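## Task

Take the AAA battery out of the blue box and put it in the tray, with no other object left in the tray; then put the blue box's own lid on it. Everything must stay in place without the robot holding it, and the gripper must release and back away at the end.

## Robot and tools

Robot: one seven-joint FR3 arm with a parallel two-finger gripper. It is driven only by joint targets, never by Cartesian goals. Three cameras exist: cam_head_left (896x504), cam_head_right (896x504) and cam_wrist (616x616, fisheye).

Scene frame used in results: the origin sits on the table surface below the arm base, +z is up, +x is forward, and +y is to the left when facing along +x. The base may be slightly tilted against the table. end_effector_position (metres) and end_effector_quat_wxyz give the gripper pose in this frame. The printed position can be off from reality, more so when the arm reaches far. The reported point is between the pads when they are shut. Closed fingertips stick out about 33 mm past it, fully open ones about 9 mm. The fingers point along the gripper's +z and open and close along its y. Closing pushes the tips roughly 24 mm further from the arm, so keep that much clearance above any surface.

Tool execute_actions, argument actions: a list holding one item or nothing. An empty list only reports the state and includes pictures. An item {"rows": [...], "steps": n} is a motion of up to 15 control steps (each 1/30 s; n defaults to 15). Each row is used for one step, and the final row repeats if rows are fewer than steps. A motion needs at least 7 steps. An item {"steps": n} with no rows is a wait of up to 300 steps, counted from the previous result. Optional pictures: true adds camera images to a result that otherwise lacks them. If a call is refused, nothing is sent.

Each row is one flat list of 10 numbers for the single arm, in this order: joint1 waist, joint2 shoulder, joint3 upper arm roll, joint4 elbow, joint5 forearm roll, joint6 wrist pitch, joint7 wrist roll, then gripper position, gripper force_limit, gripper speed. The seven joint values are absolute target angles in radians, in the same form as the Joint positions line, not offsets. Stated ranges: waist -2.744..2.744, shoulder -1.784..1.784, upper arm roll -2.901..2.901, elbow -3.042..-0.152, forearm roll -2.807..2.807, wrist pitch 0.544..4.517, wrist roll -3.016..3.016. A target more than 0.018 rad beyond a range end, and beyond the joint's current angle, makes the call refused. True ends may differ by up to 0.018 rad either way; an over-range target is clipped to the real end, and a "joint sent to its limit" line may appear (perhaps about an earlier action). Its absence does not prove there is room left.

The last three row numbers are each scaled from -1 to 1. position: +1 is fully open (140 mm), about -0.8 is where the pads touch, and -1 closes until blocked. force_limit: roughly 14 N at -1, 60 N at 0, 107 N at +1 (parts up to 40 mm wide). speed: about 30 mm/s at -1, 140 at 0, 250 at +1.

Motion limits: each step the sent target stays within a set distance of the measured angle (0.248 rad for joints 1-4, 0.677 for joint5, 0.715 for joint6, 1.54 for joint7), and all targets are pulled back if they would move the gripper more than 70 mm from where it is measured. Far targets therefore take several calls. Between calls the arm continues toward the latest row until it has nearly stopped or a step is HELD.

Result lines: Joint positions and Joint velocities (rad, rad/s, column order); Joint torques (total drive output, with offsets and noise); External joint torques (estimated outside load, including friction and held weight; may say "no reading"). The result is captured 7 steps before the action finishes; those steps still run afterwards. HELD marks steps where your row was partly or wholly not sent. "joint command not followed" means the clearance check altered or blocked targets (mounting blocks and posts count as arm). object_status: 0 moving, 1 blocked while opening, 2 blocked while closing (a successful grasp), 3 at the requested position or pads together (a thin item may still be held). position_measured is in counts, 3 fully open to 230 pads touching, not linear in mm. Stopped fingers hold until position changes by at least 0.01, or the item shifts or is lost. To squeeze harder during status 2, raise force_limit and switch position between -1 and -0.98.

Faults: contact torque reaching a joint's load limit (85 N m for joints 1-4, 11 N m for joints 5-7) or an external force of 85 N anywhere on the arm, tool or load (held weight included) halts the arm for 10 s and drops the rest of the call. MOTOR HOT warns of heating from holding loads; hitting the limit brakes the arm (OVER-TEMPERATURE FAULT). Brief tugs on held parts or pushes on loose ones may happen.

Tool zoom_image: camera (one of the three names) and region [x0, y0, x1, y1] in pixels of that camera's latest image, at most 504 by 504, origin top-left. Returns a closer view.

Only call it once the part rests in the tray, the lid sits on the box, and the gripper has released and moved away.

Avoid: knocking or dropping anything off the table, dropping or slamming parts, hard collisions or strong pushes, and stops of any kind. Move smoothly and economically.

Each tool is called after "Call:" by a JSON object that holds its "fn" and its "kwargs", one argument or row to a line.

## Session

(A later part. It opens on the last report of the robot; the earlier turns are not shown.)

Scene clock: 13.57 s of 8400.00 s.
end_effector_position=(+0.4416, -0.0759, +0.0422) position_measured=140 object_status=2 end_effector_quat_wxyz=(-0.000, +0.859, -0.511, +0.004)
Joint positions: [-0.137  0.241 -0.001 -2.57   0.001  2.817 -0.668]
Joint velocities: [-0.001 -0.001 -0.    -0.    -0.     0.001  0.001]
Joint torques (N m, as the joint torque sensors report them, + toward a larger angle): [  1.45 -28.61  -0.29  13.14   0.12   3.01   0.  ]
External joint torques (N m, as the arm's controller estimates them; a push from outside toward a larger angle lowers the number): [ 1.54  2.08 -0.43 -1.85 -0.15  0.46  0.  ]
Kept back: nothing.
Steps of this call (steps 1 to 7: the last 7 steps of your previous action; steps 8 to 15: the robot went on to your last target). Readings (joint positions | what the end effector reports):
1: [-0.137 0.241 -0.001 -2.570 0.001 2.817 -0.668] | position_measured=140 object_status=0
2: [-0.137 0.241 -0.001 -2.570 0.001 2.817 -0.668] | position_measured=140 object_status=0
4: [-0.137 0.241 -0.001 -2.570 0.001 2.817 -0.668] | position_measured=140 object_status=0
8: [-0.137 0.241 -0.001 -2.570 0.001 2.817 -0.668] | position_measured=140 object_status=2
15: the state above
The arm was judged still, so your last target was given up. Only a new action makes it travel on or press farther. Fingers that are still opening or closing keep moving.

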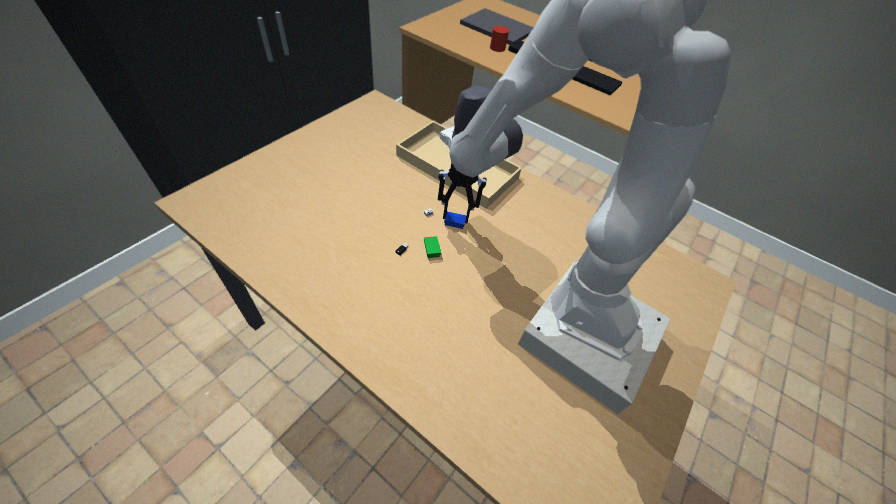

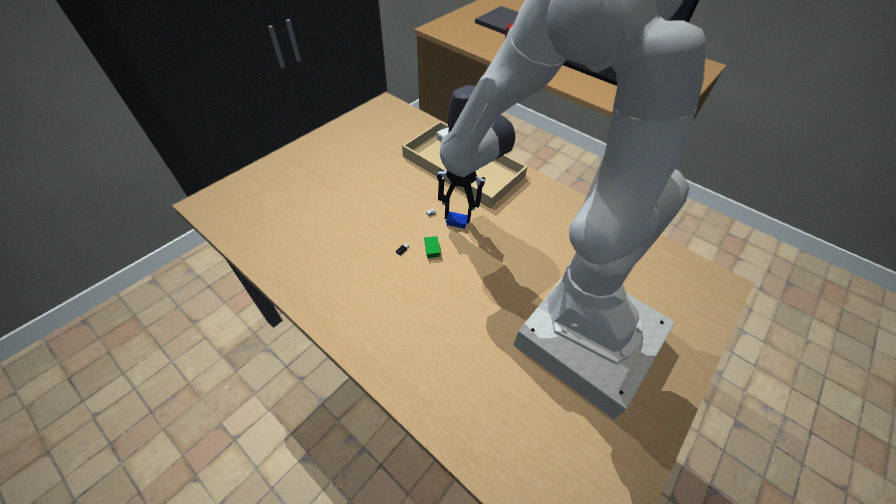

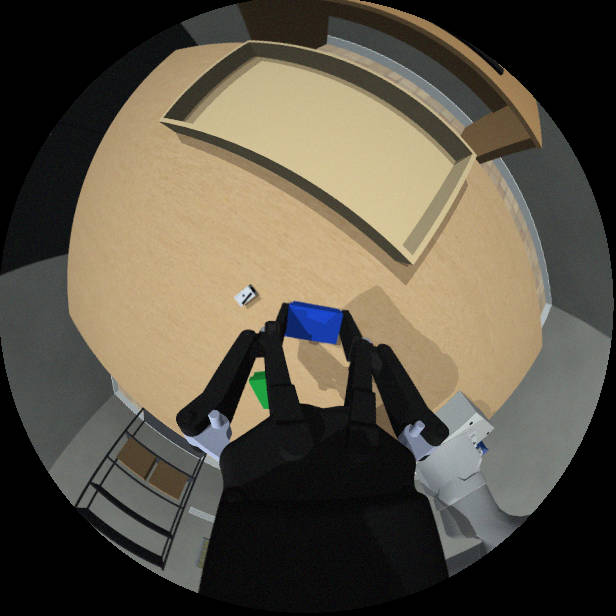

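Call:
{"fn": "execute_actions", "kwargs": {
  "actions": [
    {"rows":[[-0.134,0.232,0,-2.569,0,2.81,-0.665,-0.3,-0.3,0.1],[-0.134,0.222,0,-2.568,0,2.80,-0.665,-0.3,-0.3,0.1],[-0.134,0.21,0,-2.567,0,2.79,-0.665,-0.3,-0.3,0.1],[-0.134,0.195,0,-2.565,0,2.775,-0.665,-0.3,-0.3,0.1],[-0.134,0.17,0,-2.56,0,2.745,-0.665,-0.3,-0.3,0.1],[-0.134,0.14,0,-2.555,0,2.71,-0.665,-0.3,-0.3,0.1]],"steps":15}
  ]
}}

Call:
{"fn": "execute_actions", "kwargs": {
  "actions": [
    {"steps":15}
  ],
  "pictures": true
}}

Call:
{"fn": "zoom_image", "kwargs": {
  "camera": "cam_head_left",
  "region": [420,170,500,240]
}}

Scene clock: 14.43 s of 8400.00 s.
end_effector_position=(+0.4570, -0.0784, +0.0760) position_measured=140 object_status=2 end_effector_quat_wxyz=(-0.006, +0.859, -0.511, +0.018)
Joint positions: [-0.137  0.161 -0.001 -2.56   0.001  2.759 -0.668]
Joint velocities: [-0.001 -0.377 -0.002  0.119  0.001 -0.245 -0.001]
Joint torques (N m, as the joint torque sensors report them, + toward a larger angle): [  1.96 -24.03   0.13  13.51   0.29   1.27   0.2 ]
External joint torques (N m, as the arm's controller estimates them; a push from outside toward a larger angle lowers the number): [ 2.18 -1.24  0.2   0.94 -0.07 -0.57  0.2 ]
Steps of this call (steps 1 to 18: nothing new was sent; steps 19 to 26: the first 8 steps of this action). Readings (joint positions | what the end effector reports):
19: [-0.137 0.240 -0.001 -2.570 0.001 2.816 -0.668] | position_measured=140 object_status=2
20: [-0.137 0.237 -0.001 -2.570 0.001 2.814 -0.668] | position_measured=140 object_status=2
22: [-0.137 0.223 -0.001 -2.570 0.001 2.804 -0.668] | position_measured=140 object_status=2
26: the state above

Scene clock: 14.93 s of 8400.00 s.
end_effector_position=(+0.4542, -0.0779, +0.0836) position_measured=140 object_status=2 end_effector_quat_wxyz=(-0.003, +0.859, -0.511, +0.011)
Joint positions: [-0.137  0.14  -0.001 -2.554  0.001  2.715 -0.668]
Joint velocities: [ 0.     0.    -0.001  0.002  0.001 -0.016 -0.001]
Joint torques (N m, as the joint torque sensors report them, + toward a larger angle): [  2.17 -29.31   0.23  15.71   0.22   2.25   0.14]
External joint torques (N m, as the arm's controller estimates them; a push from outside toward a larger angle lowers the number): [ 2.24  0.23  0.16 -1.44 -0.14 -0.34  0.14]
Kept back: nothing.
Steps of this call (steps 1 to 7: the last 7 steps of your previous action; steps 8 to 15: the robot went on to your last target). Readings (joint positions | what the end effector reports):
1: [-0.137 0.151 -0.001 -2.557 0.001 2.751 -0.668] | position_measured=140 object_status=2
2: [-0.137 0.145 -0.001 -2.555 0.001 2.745 -0.668] | position_measured=140 object_status=2
4: [-0.137 0.140 -0.001 -2.554 0.001 2.735 -0.668] | position_measured=140 object_status=2
8: [-0.137 0.140 -0.001 -2.554 0.001 2.723 -0.668] | position_measured=140 object_status=2
15: the state above

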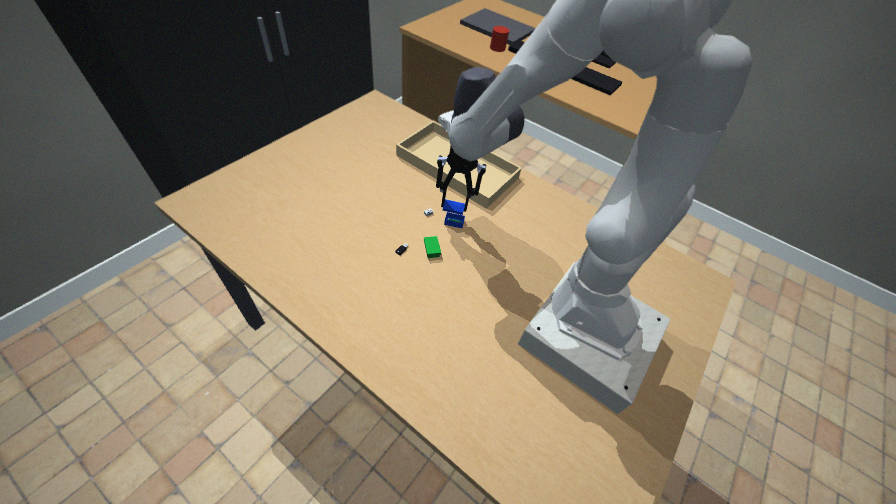

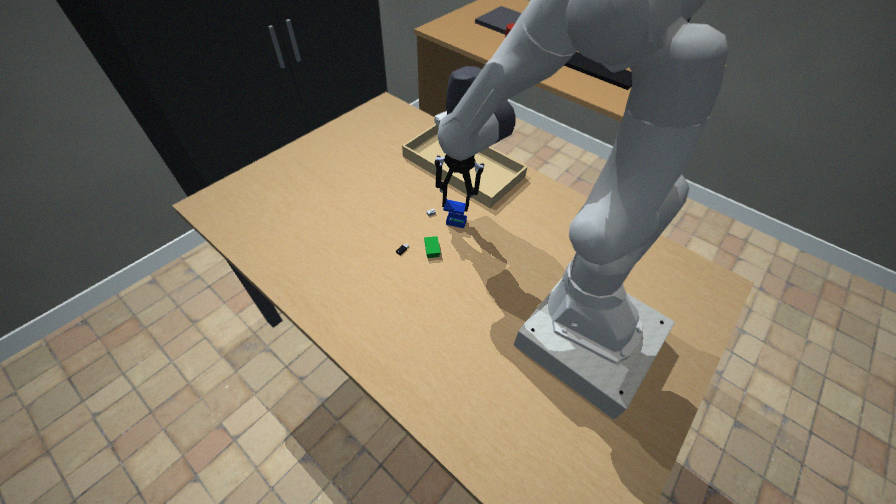

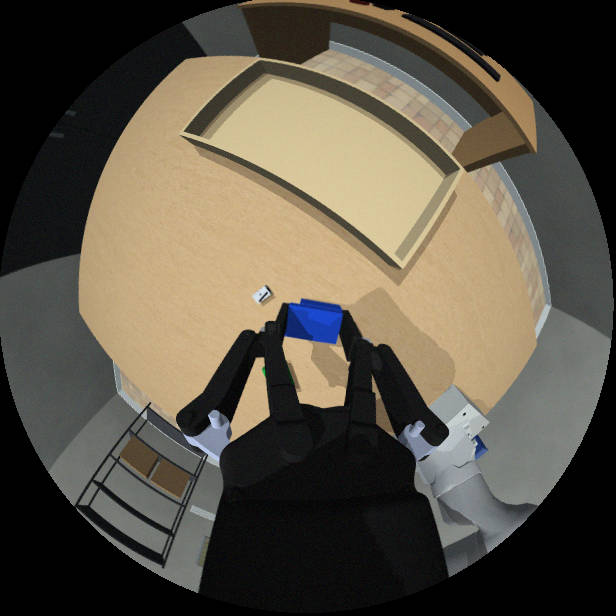

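Region (420, 170, 500, 240) of cam_head_left's 896x504 image, scaled by 6.300, with more detail than that image has; it fills the top 441 rows of this view, and the rest is white.

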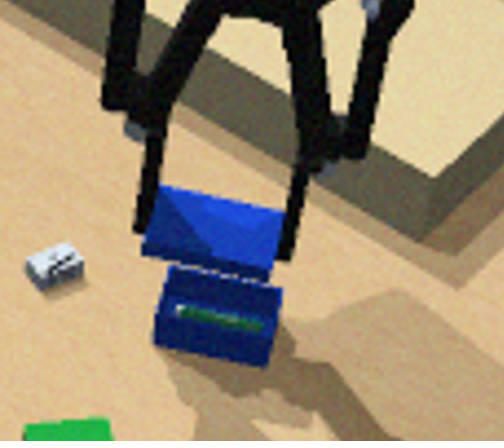

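Call:
{"fn": "execute_actions", "kwargs": {
  "actions": []
}}

Scene clock: 15.73 s of 8400.00 s.
end_effector_position=(+0.4534, -0.0777, +0.0834) position_measured=140 object_status=2 end_effector_quat_wxyz=(-0.003, +0.859, -0.511, +0.010)
Joint positions: [-0.137  0.14  -0.001 -2.554  0.001  2.713 -0.668]
Joint velocities: [-0.    -0.001  0.001 -0.    -0.001 -0.     0.   ]
Joint torques (N m, as the joint torque sensors report them, + toward a larger angle): [  1.77 -29.34   0.36  15.74   0.33   2.33   0.09]
External joint torques (N m, as the arm's controller estimates them; a push from outside toward a larger angle lowers the number): [ 1.74  0.17  0.2  -1.28 -0.02 -0.23  0.09]
Kept back: nothing.
Steps of this call (steps 1 to 15: the robot went on to your last target; steps 16 to 24: nothing new was sent). Readings (joint positions | what the end effector reports):
1: [-0.137 0.140 -0.001 -2.554 0.001 2.715 -0.668] | position_measured=140 object_status=2
2: [-0.137 0.140 -0.001 -2.554 0.001 2.714 -0.668] | position_measured=140 object_status=2
4: [-0.137 0.140 -0.001 -2.554 0.001 2.714 -0.668] | position_measured=140 object_status=2
8: [-0.137 0.140 -0.001 -2.554 0.001 2.713 -0.668] | position_measured=140 object_status=2
24: the state above
The arm was judged still, so your last target was given up. Only a new action makes it travel on or press farther. Fingers that are still opening or closing keep moving.

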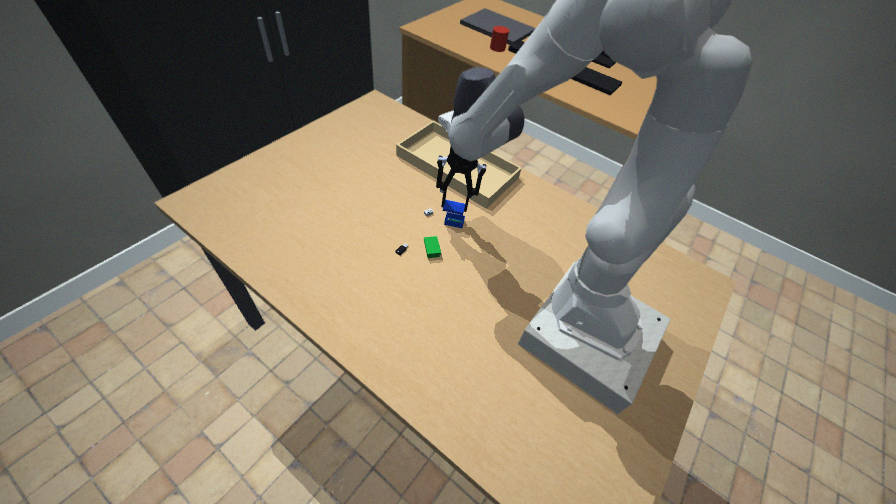

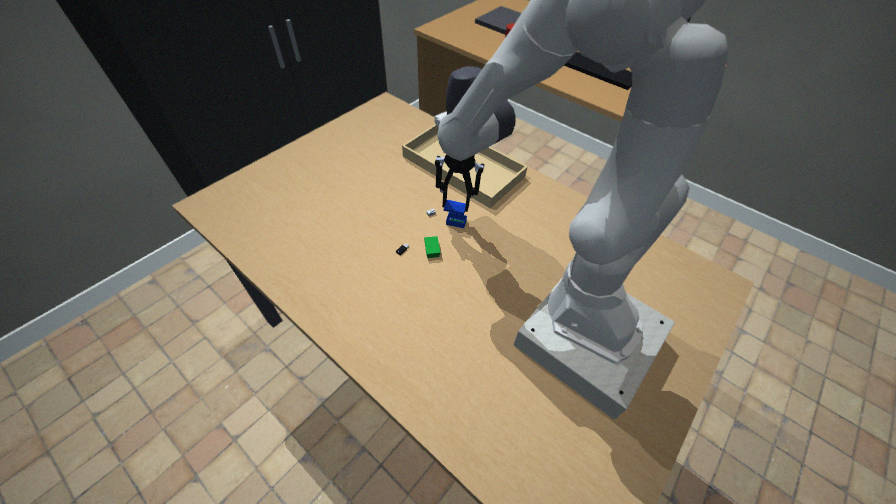

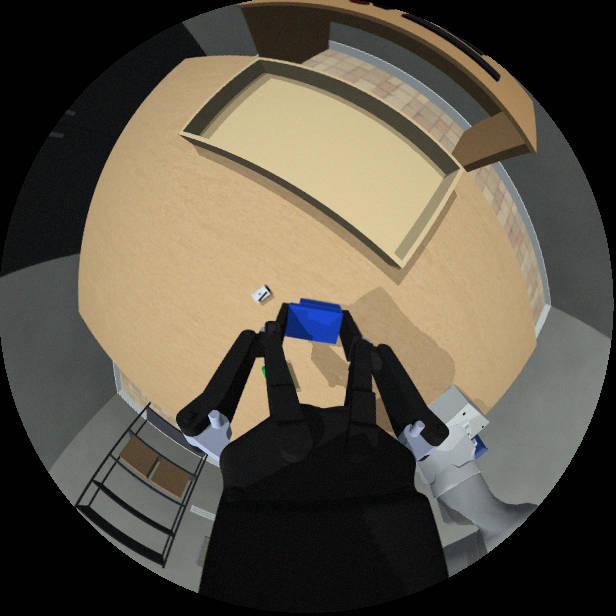

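Call:
{"fn": "execute_actions", "kwargs": {
  "actions": [
    {"rows":[[-0.134,-0.089,0,-2.885,0,2.803,-0.665,-0.3,-0.3,0.1]],"steps":15}
  ]
}}

Call:
{"fn": "execute_actions", "kwargs": {
  "actions": [
    {"steps":12}
  ]
}}

Call:
{"fn": "execute_actions", "kwargs": {
  "actions": [
    {"rows":[[-0.134,0.0,0,-2.88,0,2.888,-0.665,-0.3,-0.3,0.1],[-0.134,0.05,0,-2.875,0,2.93,-0.665,-0.3,-0.3,0.1],[-0.134,0.095,0,-2.868,0,2.97,-0.665,-0.3,-0.3,0.1]],"steps":15}
  ]
}}

Call:
{"fn": "execute_actions", "kwargs": {
  "actions": [
    {"steps":15}
  ],
  "pictures": true
}}

Scene clock: 16.90 s of 8400.00 s.
end_effector_position=(+0.3449, -0.0590, +0.0783) position_measured=140 object_status=2 end_effector_quat_wxyz=(+0.003, +0.859, -0.511, -0.005)
Joint positions: [-0.136 -0.078 -0.001 -2.871  0.001  2.779 -0.668]
Joint velocities: [ 0.001 -0.1   -0.    -0.213  0.     0.105  0.   ]
Joint torques (N m, as the joint torque sensors report them, + toward a larger angle): [  1.76 -21.61  -0.52  16.4    0.02   3.53   0.14]
External joint torques (N m, as the arm's controller estimates them; a push from outside toward a larger angle lowers the number): [ 1.85 -0.44 -0.35 -2.28 -0.34  0.49  0.14]
Steps of this call (steps 1 to 27: nothing new was sent; steps 28 to 35: the first 8 steps of this action). Readings (joint positions | what the end effector reports):
28: [-0.137 0.106 -0.001 -2.600 0.001 2.731 -0.668] | position_measured=140 object_status=2
29: [-0.136 0.041 -0.001 -2.678 0.001 2.742 -0.668] | position_measured=140 object_status=2
31: [-0.136 -0.040 -0.001 -2.790 0.001 2.761 -0.668] | position_measured=140 object_status=2
35: the state above

Scene clock: 17.30 s of 8400.00 s.
end_effector_position=(+0.3462, -0.0592, +0.0797) position_measured=140 object_status=2 end_effector_quat_wxyz=(+0.000, +0.859, -0.511, +0.003)
Joint positions: [-0.136 -0.087 -0.001 -2.883  0.001  2.798 -0.668]
Joint velocities: [ 0.     0.     0.    -0.    -0.001  0.012  0.   ]
Joint torques (N m, as the joint torque sensors report them, + toward a larger angle): [  1.57 -21.33   0.08  12.76   0.03   2.86   0.05]
External joint torques (N m, as the arm's controller estimates them; a push from outside toward a larger angle lowers the number): [ 1.62 -1.4   0.21 -2.58 -0.26  0.32  0.05]
Kept back: nothing.
Steps of this call (steps 1 to 7: the last 7 steps of your previous action; steps 8 to 12: the robot went on to your last target). Readings (joint positions | what the end effector reports):
1: [-0.136 -0.081 -0.001 -2.876 0.001 2.783 -0.668] | position_measured=140 object_status=2
2: [-0.136 -0.083 -0.001 -2.879 0.001 2.785 -0.668] | position_measured=140 object_status=2
4: [-0.136 -0.085 -0.001 -2.882 0.001 2.790 -0.668] | position_measured=140 object_status=2
8: [-0.136 -0.087 -0.001 -2.883 0.001 2.796 -0.668] | position_measured=140 object_status=2
12: the state above

Scene clock: 17.57 s of 8400.00 s.
end_effector_position=(+0.3317, -0.0569, +0.0322) position_measured=140 object_status=2 end_effector_quat_wxyz=(+0.007, +0.859, -0.511, -0.016)
Joint positions: [-0.136  0.089 -0.001 -2.872  0.001  2.923 -0.668]
Joint velocities: [ 0.     0.111  0.     0.001 -0.     0.252  0.   ]
Joint torques (N m, as the joint torque sensors report them, + toward a larger angle): [  2.02 -23.85  -0.11  13.42  -0.13   3.33  -0.02]
External joint torques (N m, as the arm's controller estimates them; a push from outside toward a larger angle lowers the number): [ 2.02  1.7  -0.21 -0.27 -0.26  0.6  -0.02]
Steps of this call (steps 1 to 8: the first 8 steps of this action). Readings (joint positions | what the end effector reports):
1: [-0.136 -0.075 -0.001 -2.880 0.001 2.812 -0.668] | position_measured=140 object_status=2
2: [-0.136 -0.045 -0.001 -2.876 0.001 2.833 -0.668] | position_measured=140 object_status=2
4: [-0.136 0.031 -0.001 -2.871 0.001 2.877 -0.668] | position_measured=140 object_status=2
8: the state above

Scene clock: 18.07 s of 8400.00 s.
end_effector_position=(+0.3447, -0.0592, +0.0346) position_measured=140 object_status=2 end_effector_quat_wxyz=(+0.000, +0.859, -0.511, +0.002)
Joint positions: [-0.136  0.093 -0.001 -2.87   0.001  2.965 -0.668]
Joint velocities: [ 0.    -0.    -0.     0.001 -0.     0.013 -0.001]
Joint torques (N m, as the joint torque sensors report them, + toward a larger angle): [  1.46 -21.85   0.55  12.18  -0.1    3.06   0.01]
External joint torques (N m, as the arm's controller estimates them; a push from outside toward a larger angle lowers the number): [ 1.49  1.19  0.48  0.   -0.25  0.52  0.01]
Kept back: nothing.
Steps of this call (steps 1 to 7: the last 7 steps of your previous action; steps 8 to 15: the robot went on to your last target). Readings (joint positions | what the end effector reports):
1: [-0.136 0.091 -0.001 -2.872 0.001 2.931 -0.668] | position_measured=140 object_status=2
2: [-0.136 0.092 -0.001 -2.871 0.001 2.938 -0.668] | position_measured=140 object_status=2
4: [-0.136 0.093 -0.001 -2.871 0.001 2.947 -0.668] | position_measured=140 object_status=2
8: [-0.136 0.093 -0.001 -2.870 0.001 2.959 -0.668] | position_measured=140 object_status=2
15: the state above

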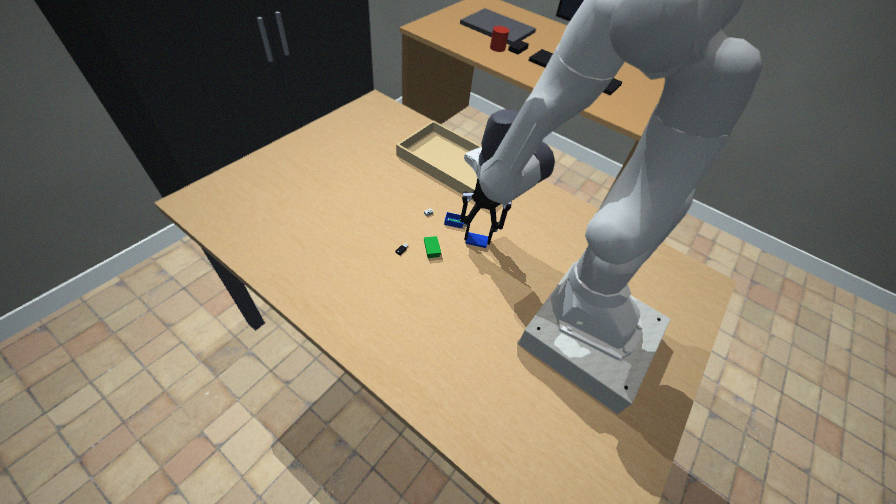

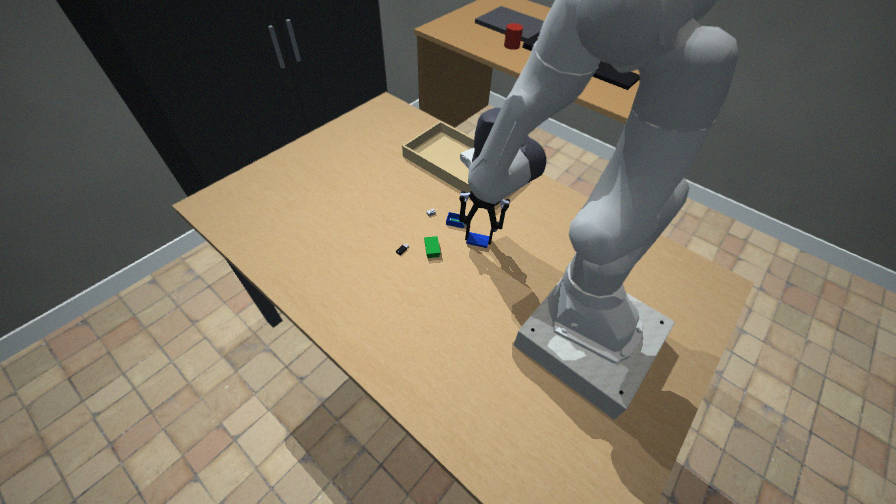

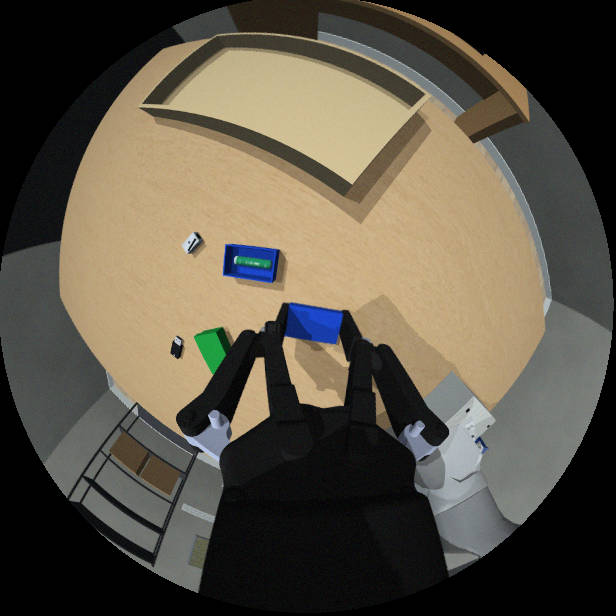

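Call:
{"fn": "execute_actions", "kwargs": {
  "actions": [
    {"rows":[[-0.134,0.1,0,-2.868,0,2.972,-0.665,0.3,-0.3,0.3]],"steps":15}
  ]
}}

Call:
{"fn": "execute_actions", "kwargs": {
  "actions": [
    {"rows":[[-0.134,0.05,0,-2.875,0,2.93,-0.665,0.3,-0.3,0.3],[-0.134,0.0,0,-2.88,0,2.888,-0.665,0.3,-0.3,0.3],[-0.134,-0.089,0,-2.885,0,2.803,-0.665,0.3,-0.3,0.3]],"steps":15}
  ]
}}

Call:
{"fn": "execute_actions", "kwargs": {
  "actions": [
    {"rows":[[-0.134,0.0,0,-2.75,0,2.76,0.2,0.0,-0.3,0.3],[-0.134,0.0,0,-2.75,0,2.76,0.2,0.0,-0.3,0.3],[-0.134,0.0,0,-2.75,0,2.76,0.2,0.0,-0.3,0.3],[-0.134,0.10,0,-2.6,0,2.71,0.908,-0.4,-0.3,0.3]],"steps":15}
  ]
}}

Call:
{"fn": "execute_actions", "kwargs": {
  "actions": [
    {"steps":30}
  ],
  "pictures": true
}}

Scene clock: 19.07 s of 8400.00 s.
end_effector_position=(+0.3442, -0.0591, +0.0333) position_measured=91 object_status=0 end_effector_quat_wxyz=(+0.000, +0.859, -0.511, +0.002)
Joint positions: [-0.136  0.098 -0.001 -2.87   0.001  2.969 -0.668]
Joint velocities: [-0.     0.    -0.    -0.001  0.001  0.002 -0.001]
Joint torques (N m, as the joint torque sensors report them, + toward a larger angle): [  1.86 -21.83   0.24  11.95  -0.12   2.94   0.04]
External joint torques (N m, as the arm's controller estimates them; a push from outside toward a larger angle lowers the number): [ 1.94  1.33  0.23 -0.1  -0.27  0.4   0.04]
Steps of this call (steps 1 to 15: the robot went on to your last target; steps 16 to 22: nothing new was sent; steps 23 to 30: the first 8 steps of this action). Readings (joint positions | what the end effector reports):
23: [-0.136 0.094 -0.001 -2.870 0.001 2.968 -0.668] | position_measured=140 object_status=0
24: [-0.136 0.095 -0.001 -2.870 0.001 2.968 -0.668] | position_measured=140 object_status=0
26: [-0.136 0.097 -0.001 -2.870 0.001 2.969 -0.668] | position_measured=114 object_status=0
30: the state above

Scene clock: 19.57 s of 8400.00 s.
end_effector_position=(+0.3630, -0.0621, +0.0835) position_measured=91 object_status=3 end_effector_quat_wxyz=(-0.009, +0.859, -0.511, +0.026)
Joint positions: [-0.136 -0.081 -0.001 -2.88   0.001  2.853 -0.668]
Joint velocities: [-0.    -0.154 -0.001  0.002  0.001 -0.271  0.001]
Joint torques (N m, as the joint torque sensors report them, + toward a larger angle): [  1.69 -17.81   0.13  11.34   0.05   1.99   0.17]
External joint torques (N m, as the arm's controller estimates them; a push from outside toward a larger angle lowers the number): [ 1.8  -1.25  0.32 -1.74 -0.27 -0.3   0.18]
Steps of this call (steps 1 to 7: the last 7 steps of your previous action; steps 8 to 15: the first 8 steps of this action). Readings (joint positions | what the end effector reports):
8: [-0.136 0.092 -0.001 -2.871 0.001 2.963 -0.668] | position_measured=91 object_status=3
9: [-0.136 0.072 -0.001 -2.876 0.001 2.950 -0.668] | position_measured=91 object_status=3
11: [-0.136 -0.007 -0.001 -2.884 0.001 2.903 -0.668] | position_measured=91 object_status=3
15: the state above

Scene clock: 20.07 s of 8400.00 s.
end_effector_position=(+0.4391, -0.0745, +0.0897) position_measured=154 object_status=0 end_effector_quat_wxyz=(+0.014, -0.599, +0.800, -0.016)
Joint positions: [-0.135  0.081 -0.    -2.624  0.     2.745  0.116]
Joint velocities: [ 0.     0.217 -0.     0.35  -0.001 -0.171  2.612]
Joint torques (N m, as the joint torque sensors report them, + toward a larger angle): [  1.07 -26.34  -0.87  14.86   0.3    1.48   0.6 ]
External joint torques (N m, as the arm's controller estimates them; a push from outside toward a larger angle lowers the number): [ 0.98  1.2  -1.04  2.01  0.09 -0.51  0.63]
Steps of this call (steps 1 to 7: the last 7 steps of your previous action; steps 8 to 15: the first 8 steps of this action). Readings (joint positions | what the end effector reports):
8: [-0.136 -0.070 -0.000 -2.861 0.001 2.805 -0.598] | position_measured=91 object_status=0
9: [-0.136 -0.045 -0.000 -2.824 0.001 2.798 -0.516] | position_measured=98 object_status=0
11: [-0.135 0.000 -0.000 -2.753 0.000 2.777 -0.318] | position_measured=116 object_status=0
15: the state above

Scene clock: 21.07 s of 8400.00 s.
end_effector_position=(+0.4374, -0.0743, +0.0865) position_measured=179 object_status=3 end_effector_quat_wxyz=(+0.006, -0.260, +0.965, -0.004)
Joint positions: [-0.135  0.098 -0.    -2.602  0.     2.713  0.875]
Joint velocities: [-0.001  0.001  0.001  0.     0.    -0.     0.095]
Joint torques (N m, as the joint torque sensors report them, + toward a larger angle): [  1.27 -26.7   -0.35  16.41   0.37   2.15   0.08]
External joint torques (N m, as the arm's controller estimates them; a push from outside toward a larger angle lowers the number): [ 1.27  1.11 -0.44 -0.38  0.03 -0.32  0.08]
Kept back: nothing.
Steps of this call (steps 1 to 7: the last 7 steps of your previous action; steps 8 to 30: the robot went on to your last target). Readings (joint positions | what the end effector reports):
1: [-0.135 0.087 -0.000 -2.615 0.000 2.740 0.198] | position_measured=163 object_status=0
2: [-0.135 0.091 -0.000 -2.610 0.000 2.735 0.271] | position_measured=172 object_status=0
4: [-0.135 0.095 -0.000 -2.605 0.000 2.728 0.396] | position_measured=179 object_status=0
8: [-0.135 0.098 -0.000 -2.603 0.000 2.719 0.577] | position_measured=179 object_status=0
30: the state above

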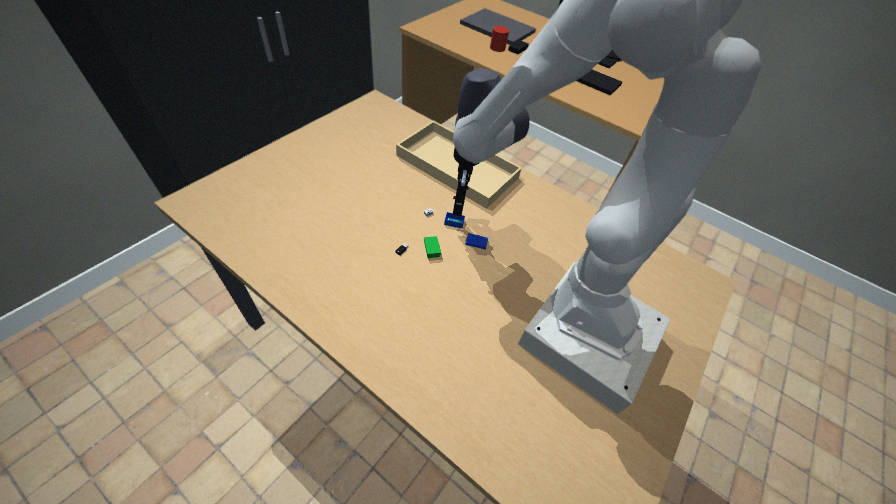

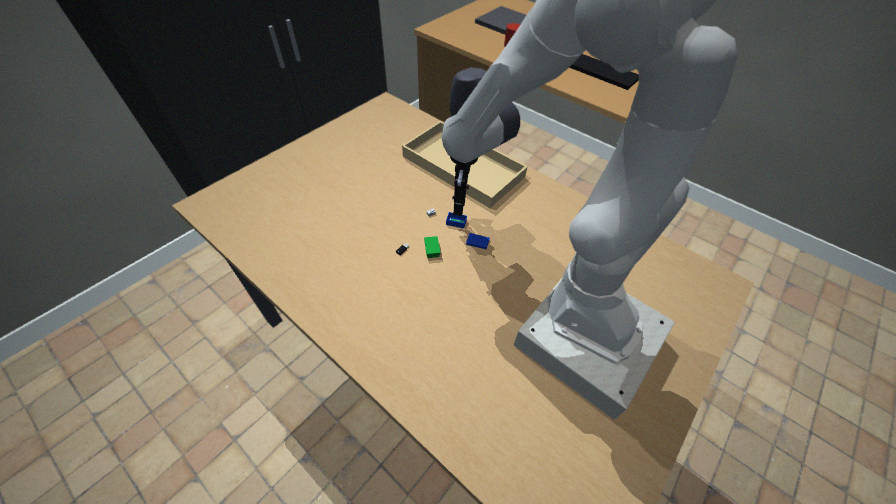

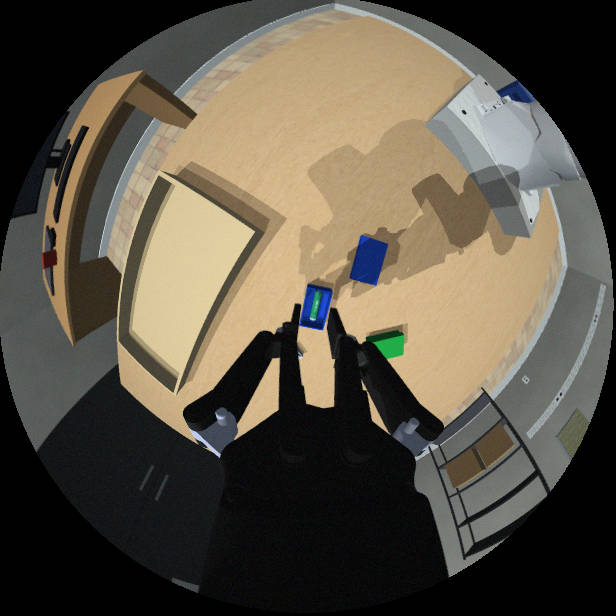

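Call:
{"fn": "zoom_image", "kwargs": {
  "camera": "cam_wrist",
  "region": [260,270,370,370]
}}

Region (260, 270, 370, 370) of cam_wrist's 616x616 image, scaled by 4.582, with more detail than that image has; it fills the top 458 rows of this view, and the rest is white.

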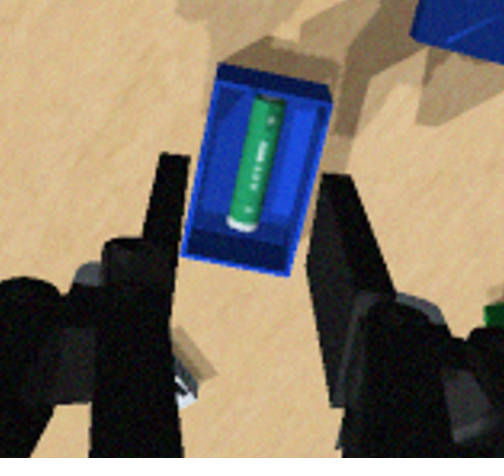

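Call:
{"fn": "execute_actions", "kwargs": {
  "actions": [
    {"rows":[[-0.134,0.19,0,-2.574,0,2.772,0.908,-0.62,-0.3,0.3]],"steps":15}
  ]
}}

Call:
{"fn": "execute_actions", "kwargs": {
  "actions": [
    {"steps":12}
  ],
  "pictures": true
}}

Call:
{"fn": "zoom_image", "kwargs": {
  "camera": "cam_wrist",
  "region": [260,270,370,370]
}}

Call:
{"fn": "zoom_image", "kwargs": {
  "camera": "cam_head_left",
  "region": [420,170,500,240]
}}

Scene clock: 26.13 s of 8400.00 s.
end_effector_position=(+0.4356, -0.0740, +0.0576) position_measured=208 object_status=0 end_effector_quat_wxyz=(-0.005, -0.246, +0.969, +0.001)
Joint positions: [-0.135  0.189 -0.    -2.579  0.     2.756  0.905]
Joint velocities: [ 0.002  0.026  0.     0.023 -0.001  0.073 -0.   ]
Joint torques (N m, as the joint torque sensors report them, + toward a larger angle): [  1.21 -30.09  -0.1   16.36   0.29   2.94   0.04]
External joint torques (N m, as the arm's controller estimates them; a push from outside toward a larger angle lowers the number): [ 1.22  1.17 -0.26 -0.14  0.    0.36  0.04]
Steps of this call (steps 1 to 30: the robot went on to your last target; steps 31 to 90: nothing new was sent; then 1.80 s passed at rest; steps 91 to 98: the first 8 steps of this action). Readings (joint positions | what the end effector reports):
91: [-0.135 0.111 -0.000 -2.594 0.000 2.721 0.905] | position_measured=179 object_status=0
92: [-0.135 0.134 -0.000 -2.585 0.000 2.731 0.905] | position_measured=186 object_status=0
94: [-0.135 0.169 -0.000 -2.580 0.000 2.744 0.905] | position_measured=204 object_status=0
98: the state above

Scene clock: 26.53 s of 8400.00 s.
end_effector_position=(+0.4412, -0.0750, +0.0594) position_measured=208 object_status=3 end_effector_quat_wxyz=(+0.002, -0.246, +0.969, -0.002)
Joint positions: [-0.135  0.189 -0.    -2.576  0.     2.768  0.905]
Joint velocities: [-0.001 -0.     0.    -0.    -0.     0.007 -0.   ]
Joint torques (N m, as the joint torque sensors report them, + toward a larger angle): [  1.15 -28.35   0.73  16.51   0.27   2.92   0.15]
External joint torques (N m, as the arm's controller estimates them; a push from outside toward a larger angle lowers the number): [ 1.34  1.45  0.73  0.76 -0.03  0.46  0.15]
Kept back: nothing.
Steps of this call (steps 1 to 7: the last 7 steps of your previous action; steps 8 to 12: the robot went on to your last target). Readings (joint positions | what the end effector reports):
1: [-0.135 0.189 -0.000 -2.578 0.000 2.759 0.905] | position_measured=208 object_status=0
2: [-0.135 0.189 -0.000 -2.577 0.000 2.760 0.905] | position_measured=208 object_status=0
4: [-0.135 0.189 -0.000 -2.576 0.000 2.764 0.905] | position_measured=208 object_status=0
8: [-0.135 0.189 -0.000 -2.576 0.000 2.767 0.905] | position_measured=208 object_status=3
12: the state above

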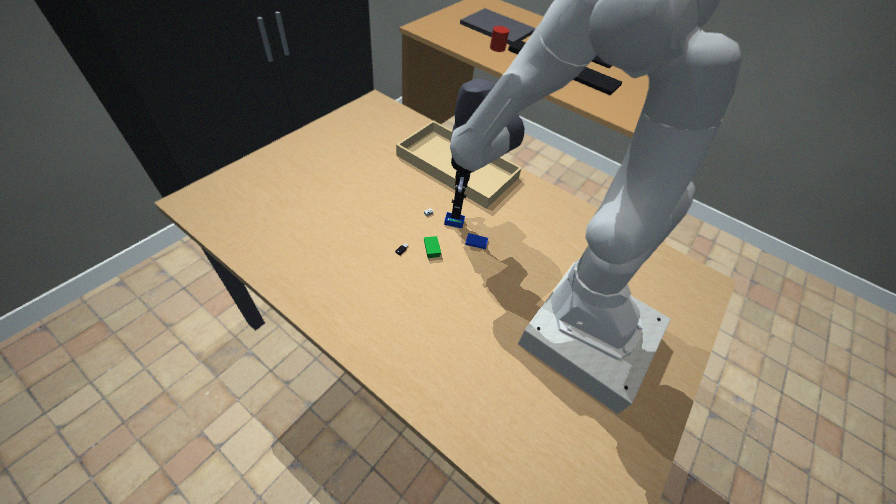

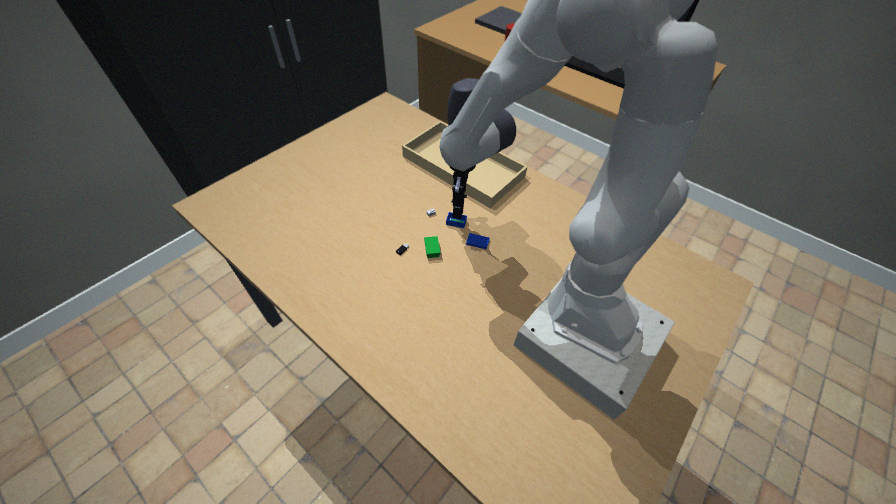

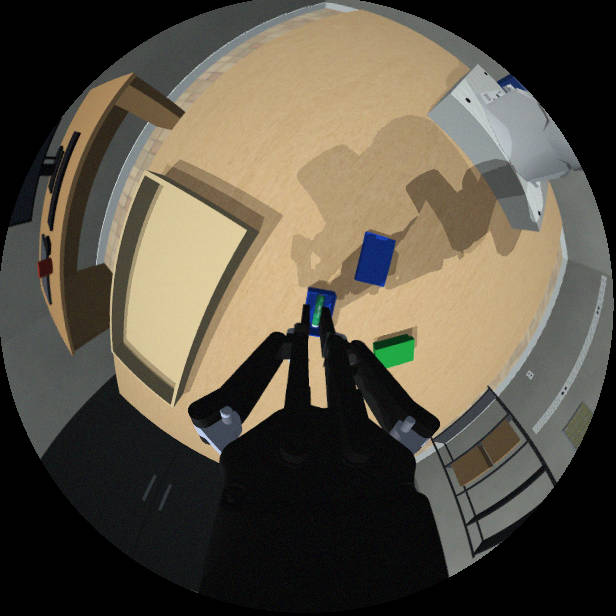

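Region (260, 270, 370, 370) of cam_wrist's 616x616 image, scaled by 4.582, with more detail than that image has; it fills the top 458 rows of this view, and the rest is white.

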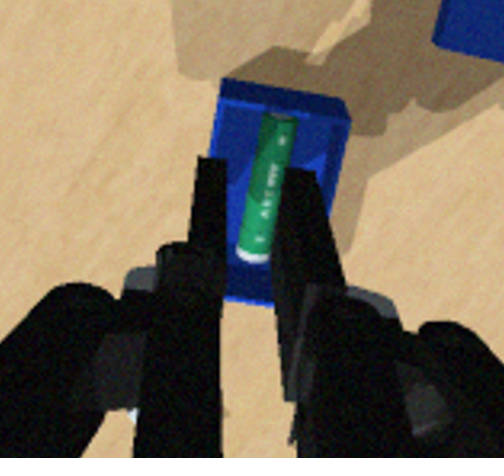

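Region (420, 170, 500, 240) of cam_head_left's 896x504 image, scaled by 6.300, with more detail than that image has; it fills the top 441 rows of this view, and the rest is white.

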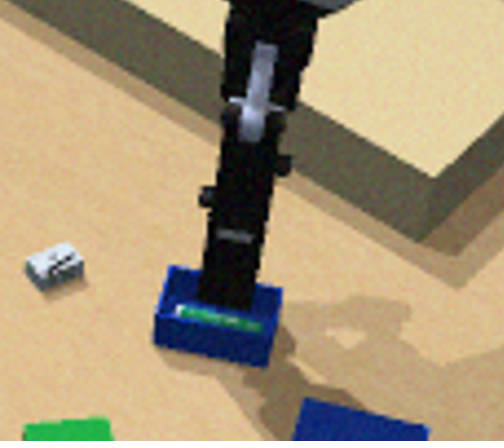

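Call:
{"fn": "execute_actions", "kwargs": {
  "actions": [
    {"rows":[[-0.134,0.21,0,-2.572,0,2.79,0.908,-0.6,-0.5,0.0],[-0.134,0.225,0,-2.571,0,2.803,0.908,-0.6,-0.5,0.0]],"steps":15}
  ]
}}

Call:
{"fn": "execute_actions", "kwargs": {
  "actions": [
    {"steps":12}
  ],
  "pictures": true
}}

Call:
{"fn": "zoom_image", "kwargs": {
  "camera": "cam_wrist",
  "region": [260,270,370,370]
}}

Call:
{"fn": "zoom_image", "kwargs": {
  "camera": "cam_head_left",
  "region": [420,170,500,240]
}}

Scene clock: 27.30 s of 8400.00 s.
end_effector_position=(+0.4444, -0.0761, +0.0517) position_measured=205 object_status=3 end_effector_quat_wxyz=(+0.005, -0.246, +0.969, -0.004)
Joint positions: [-0.135  0.216 -0.001 -2.57   0.     2.796  0.905]
Joint velocities: [-0.001  0.025  0.001  0.     0.001  0.046  0.001]
Joint torques (N m, as the joint torque sensors report them, + toward a larger angle): [  1.55 -24.82  -0.05  13.79   0.28   2.31   0.11]
External joint torques (N m, as the arm's controller estimates them; a push from outside toward a larger angle lowers the number): [ 1.63  4.67 -0.16 -0.83  0.01  0.    0.11]
Steps of this call (steps 1 to 15: the robot went on to your last target; steps 16 to 23: the first 8 steps of this action). Readings (joint positions | what the end effector reports):
16: [-0.135 0.191 -0.000 -2.575 0.000 2.772 0.905] | position_measured=208 object_status=0
17: [-0.135 0.198 -0.000 -2.573 0.000 2.777 0.905] | position_measured=205 object_status=0
19: [-0.135 0.213 -0.000 -2.572 0.000 2.786 0.905] | position_measured=205 object_status=0
23: the state above

Scene clock: 27.70 s of 8400.00 s.
end_effector_position=(+0.4459, -0.0764, +0.0513) position_measured=205 object_status=3 end_effector_quat_wxyz=(+0.008, -0.246, +0.969, -0.005)
Joint positions: [-0.135  0.219 -0.001 -2.569  0.     2.804  0.905]
Joint velocities: [-0.001  0.002  0.    -0.001  0.     0.005  0.   ]
Joint torques (N m, as the joint torque sensors report them, + toward a larger angle): [  1.15 -25.51  -0.18  13.5    0.36   2.57   0.11]
External joint torques (N m, as the arm's controller estimates them; a push from outside toward a larger angle lowers the number): [ 1.25  4.91 -0.28 -1.83  0.08  0.07  0.12]
Kept back: nothing.
Steps of this call (steps 1 to 7: the last 7 steps of your previous action; steps 8 to 12: the robot went on to your last target). Readings (joint positions | what the end effector reports):
1: [-0.135 0.217 -0.001 -2.570 0.000 2.798 0.905] | position_measured=205 object_status=3
2: [-0.135 0.217 -0.001 -2.570 0.000 2.799 0.905] | position_measured=205 object_status=3
4: [-0.135 0.218 -0.001 -2.570 0.000 2.801 0.905] | position_measured=205 object_status=3
8: [-0.135 0.218 -0.001 -2.569 0.000 2.803 0.905] | position_measured=205 object_status=3
12: the state above

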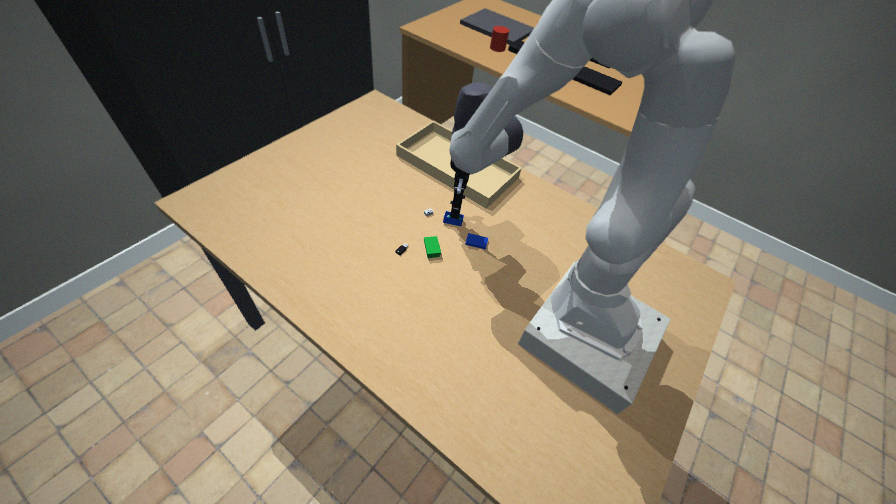

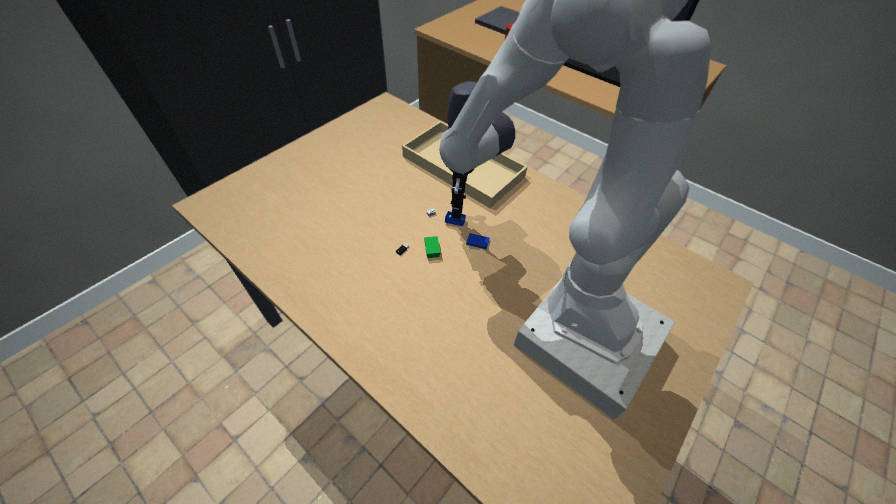

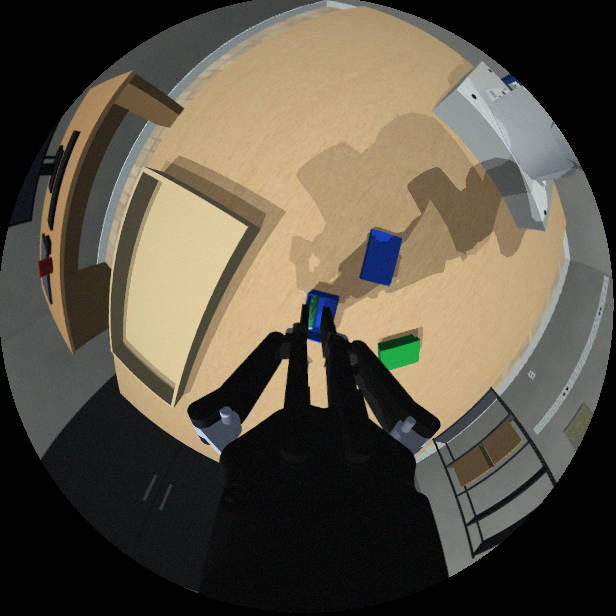

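Region (260, 270, 370, 370) of cam_wrist's 616x616 image, scaled by 4.582, with more detail than that image has; it fills the top 458 rows of this view, and the rest is white.

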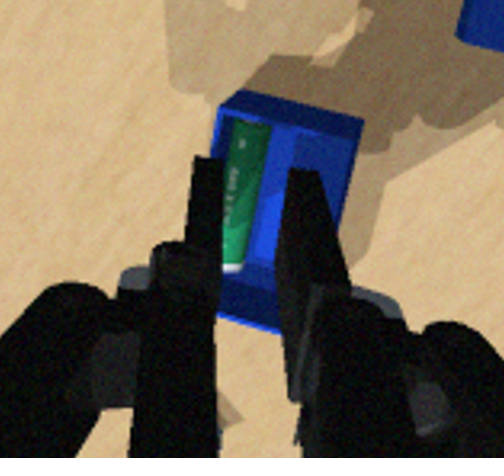

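Region (420, 170, 500, 240) of cam_head_left's 896x504 image, scaled by 6.300, with more detail than that image has; it fills the top 441 rows of this view, and the rest is white.

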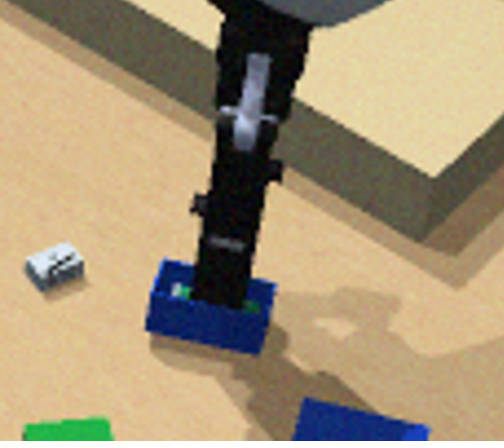

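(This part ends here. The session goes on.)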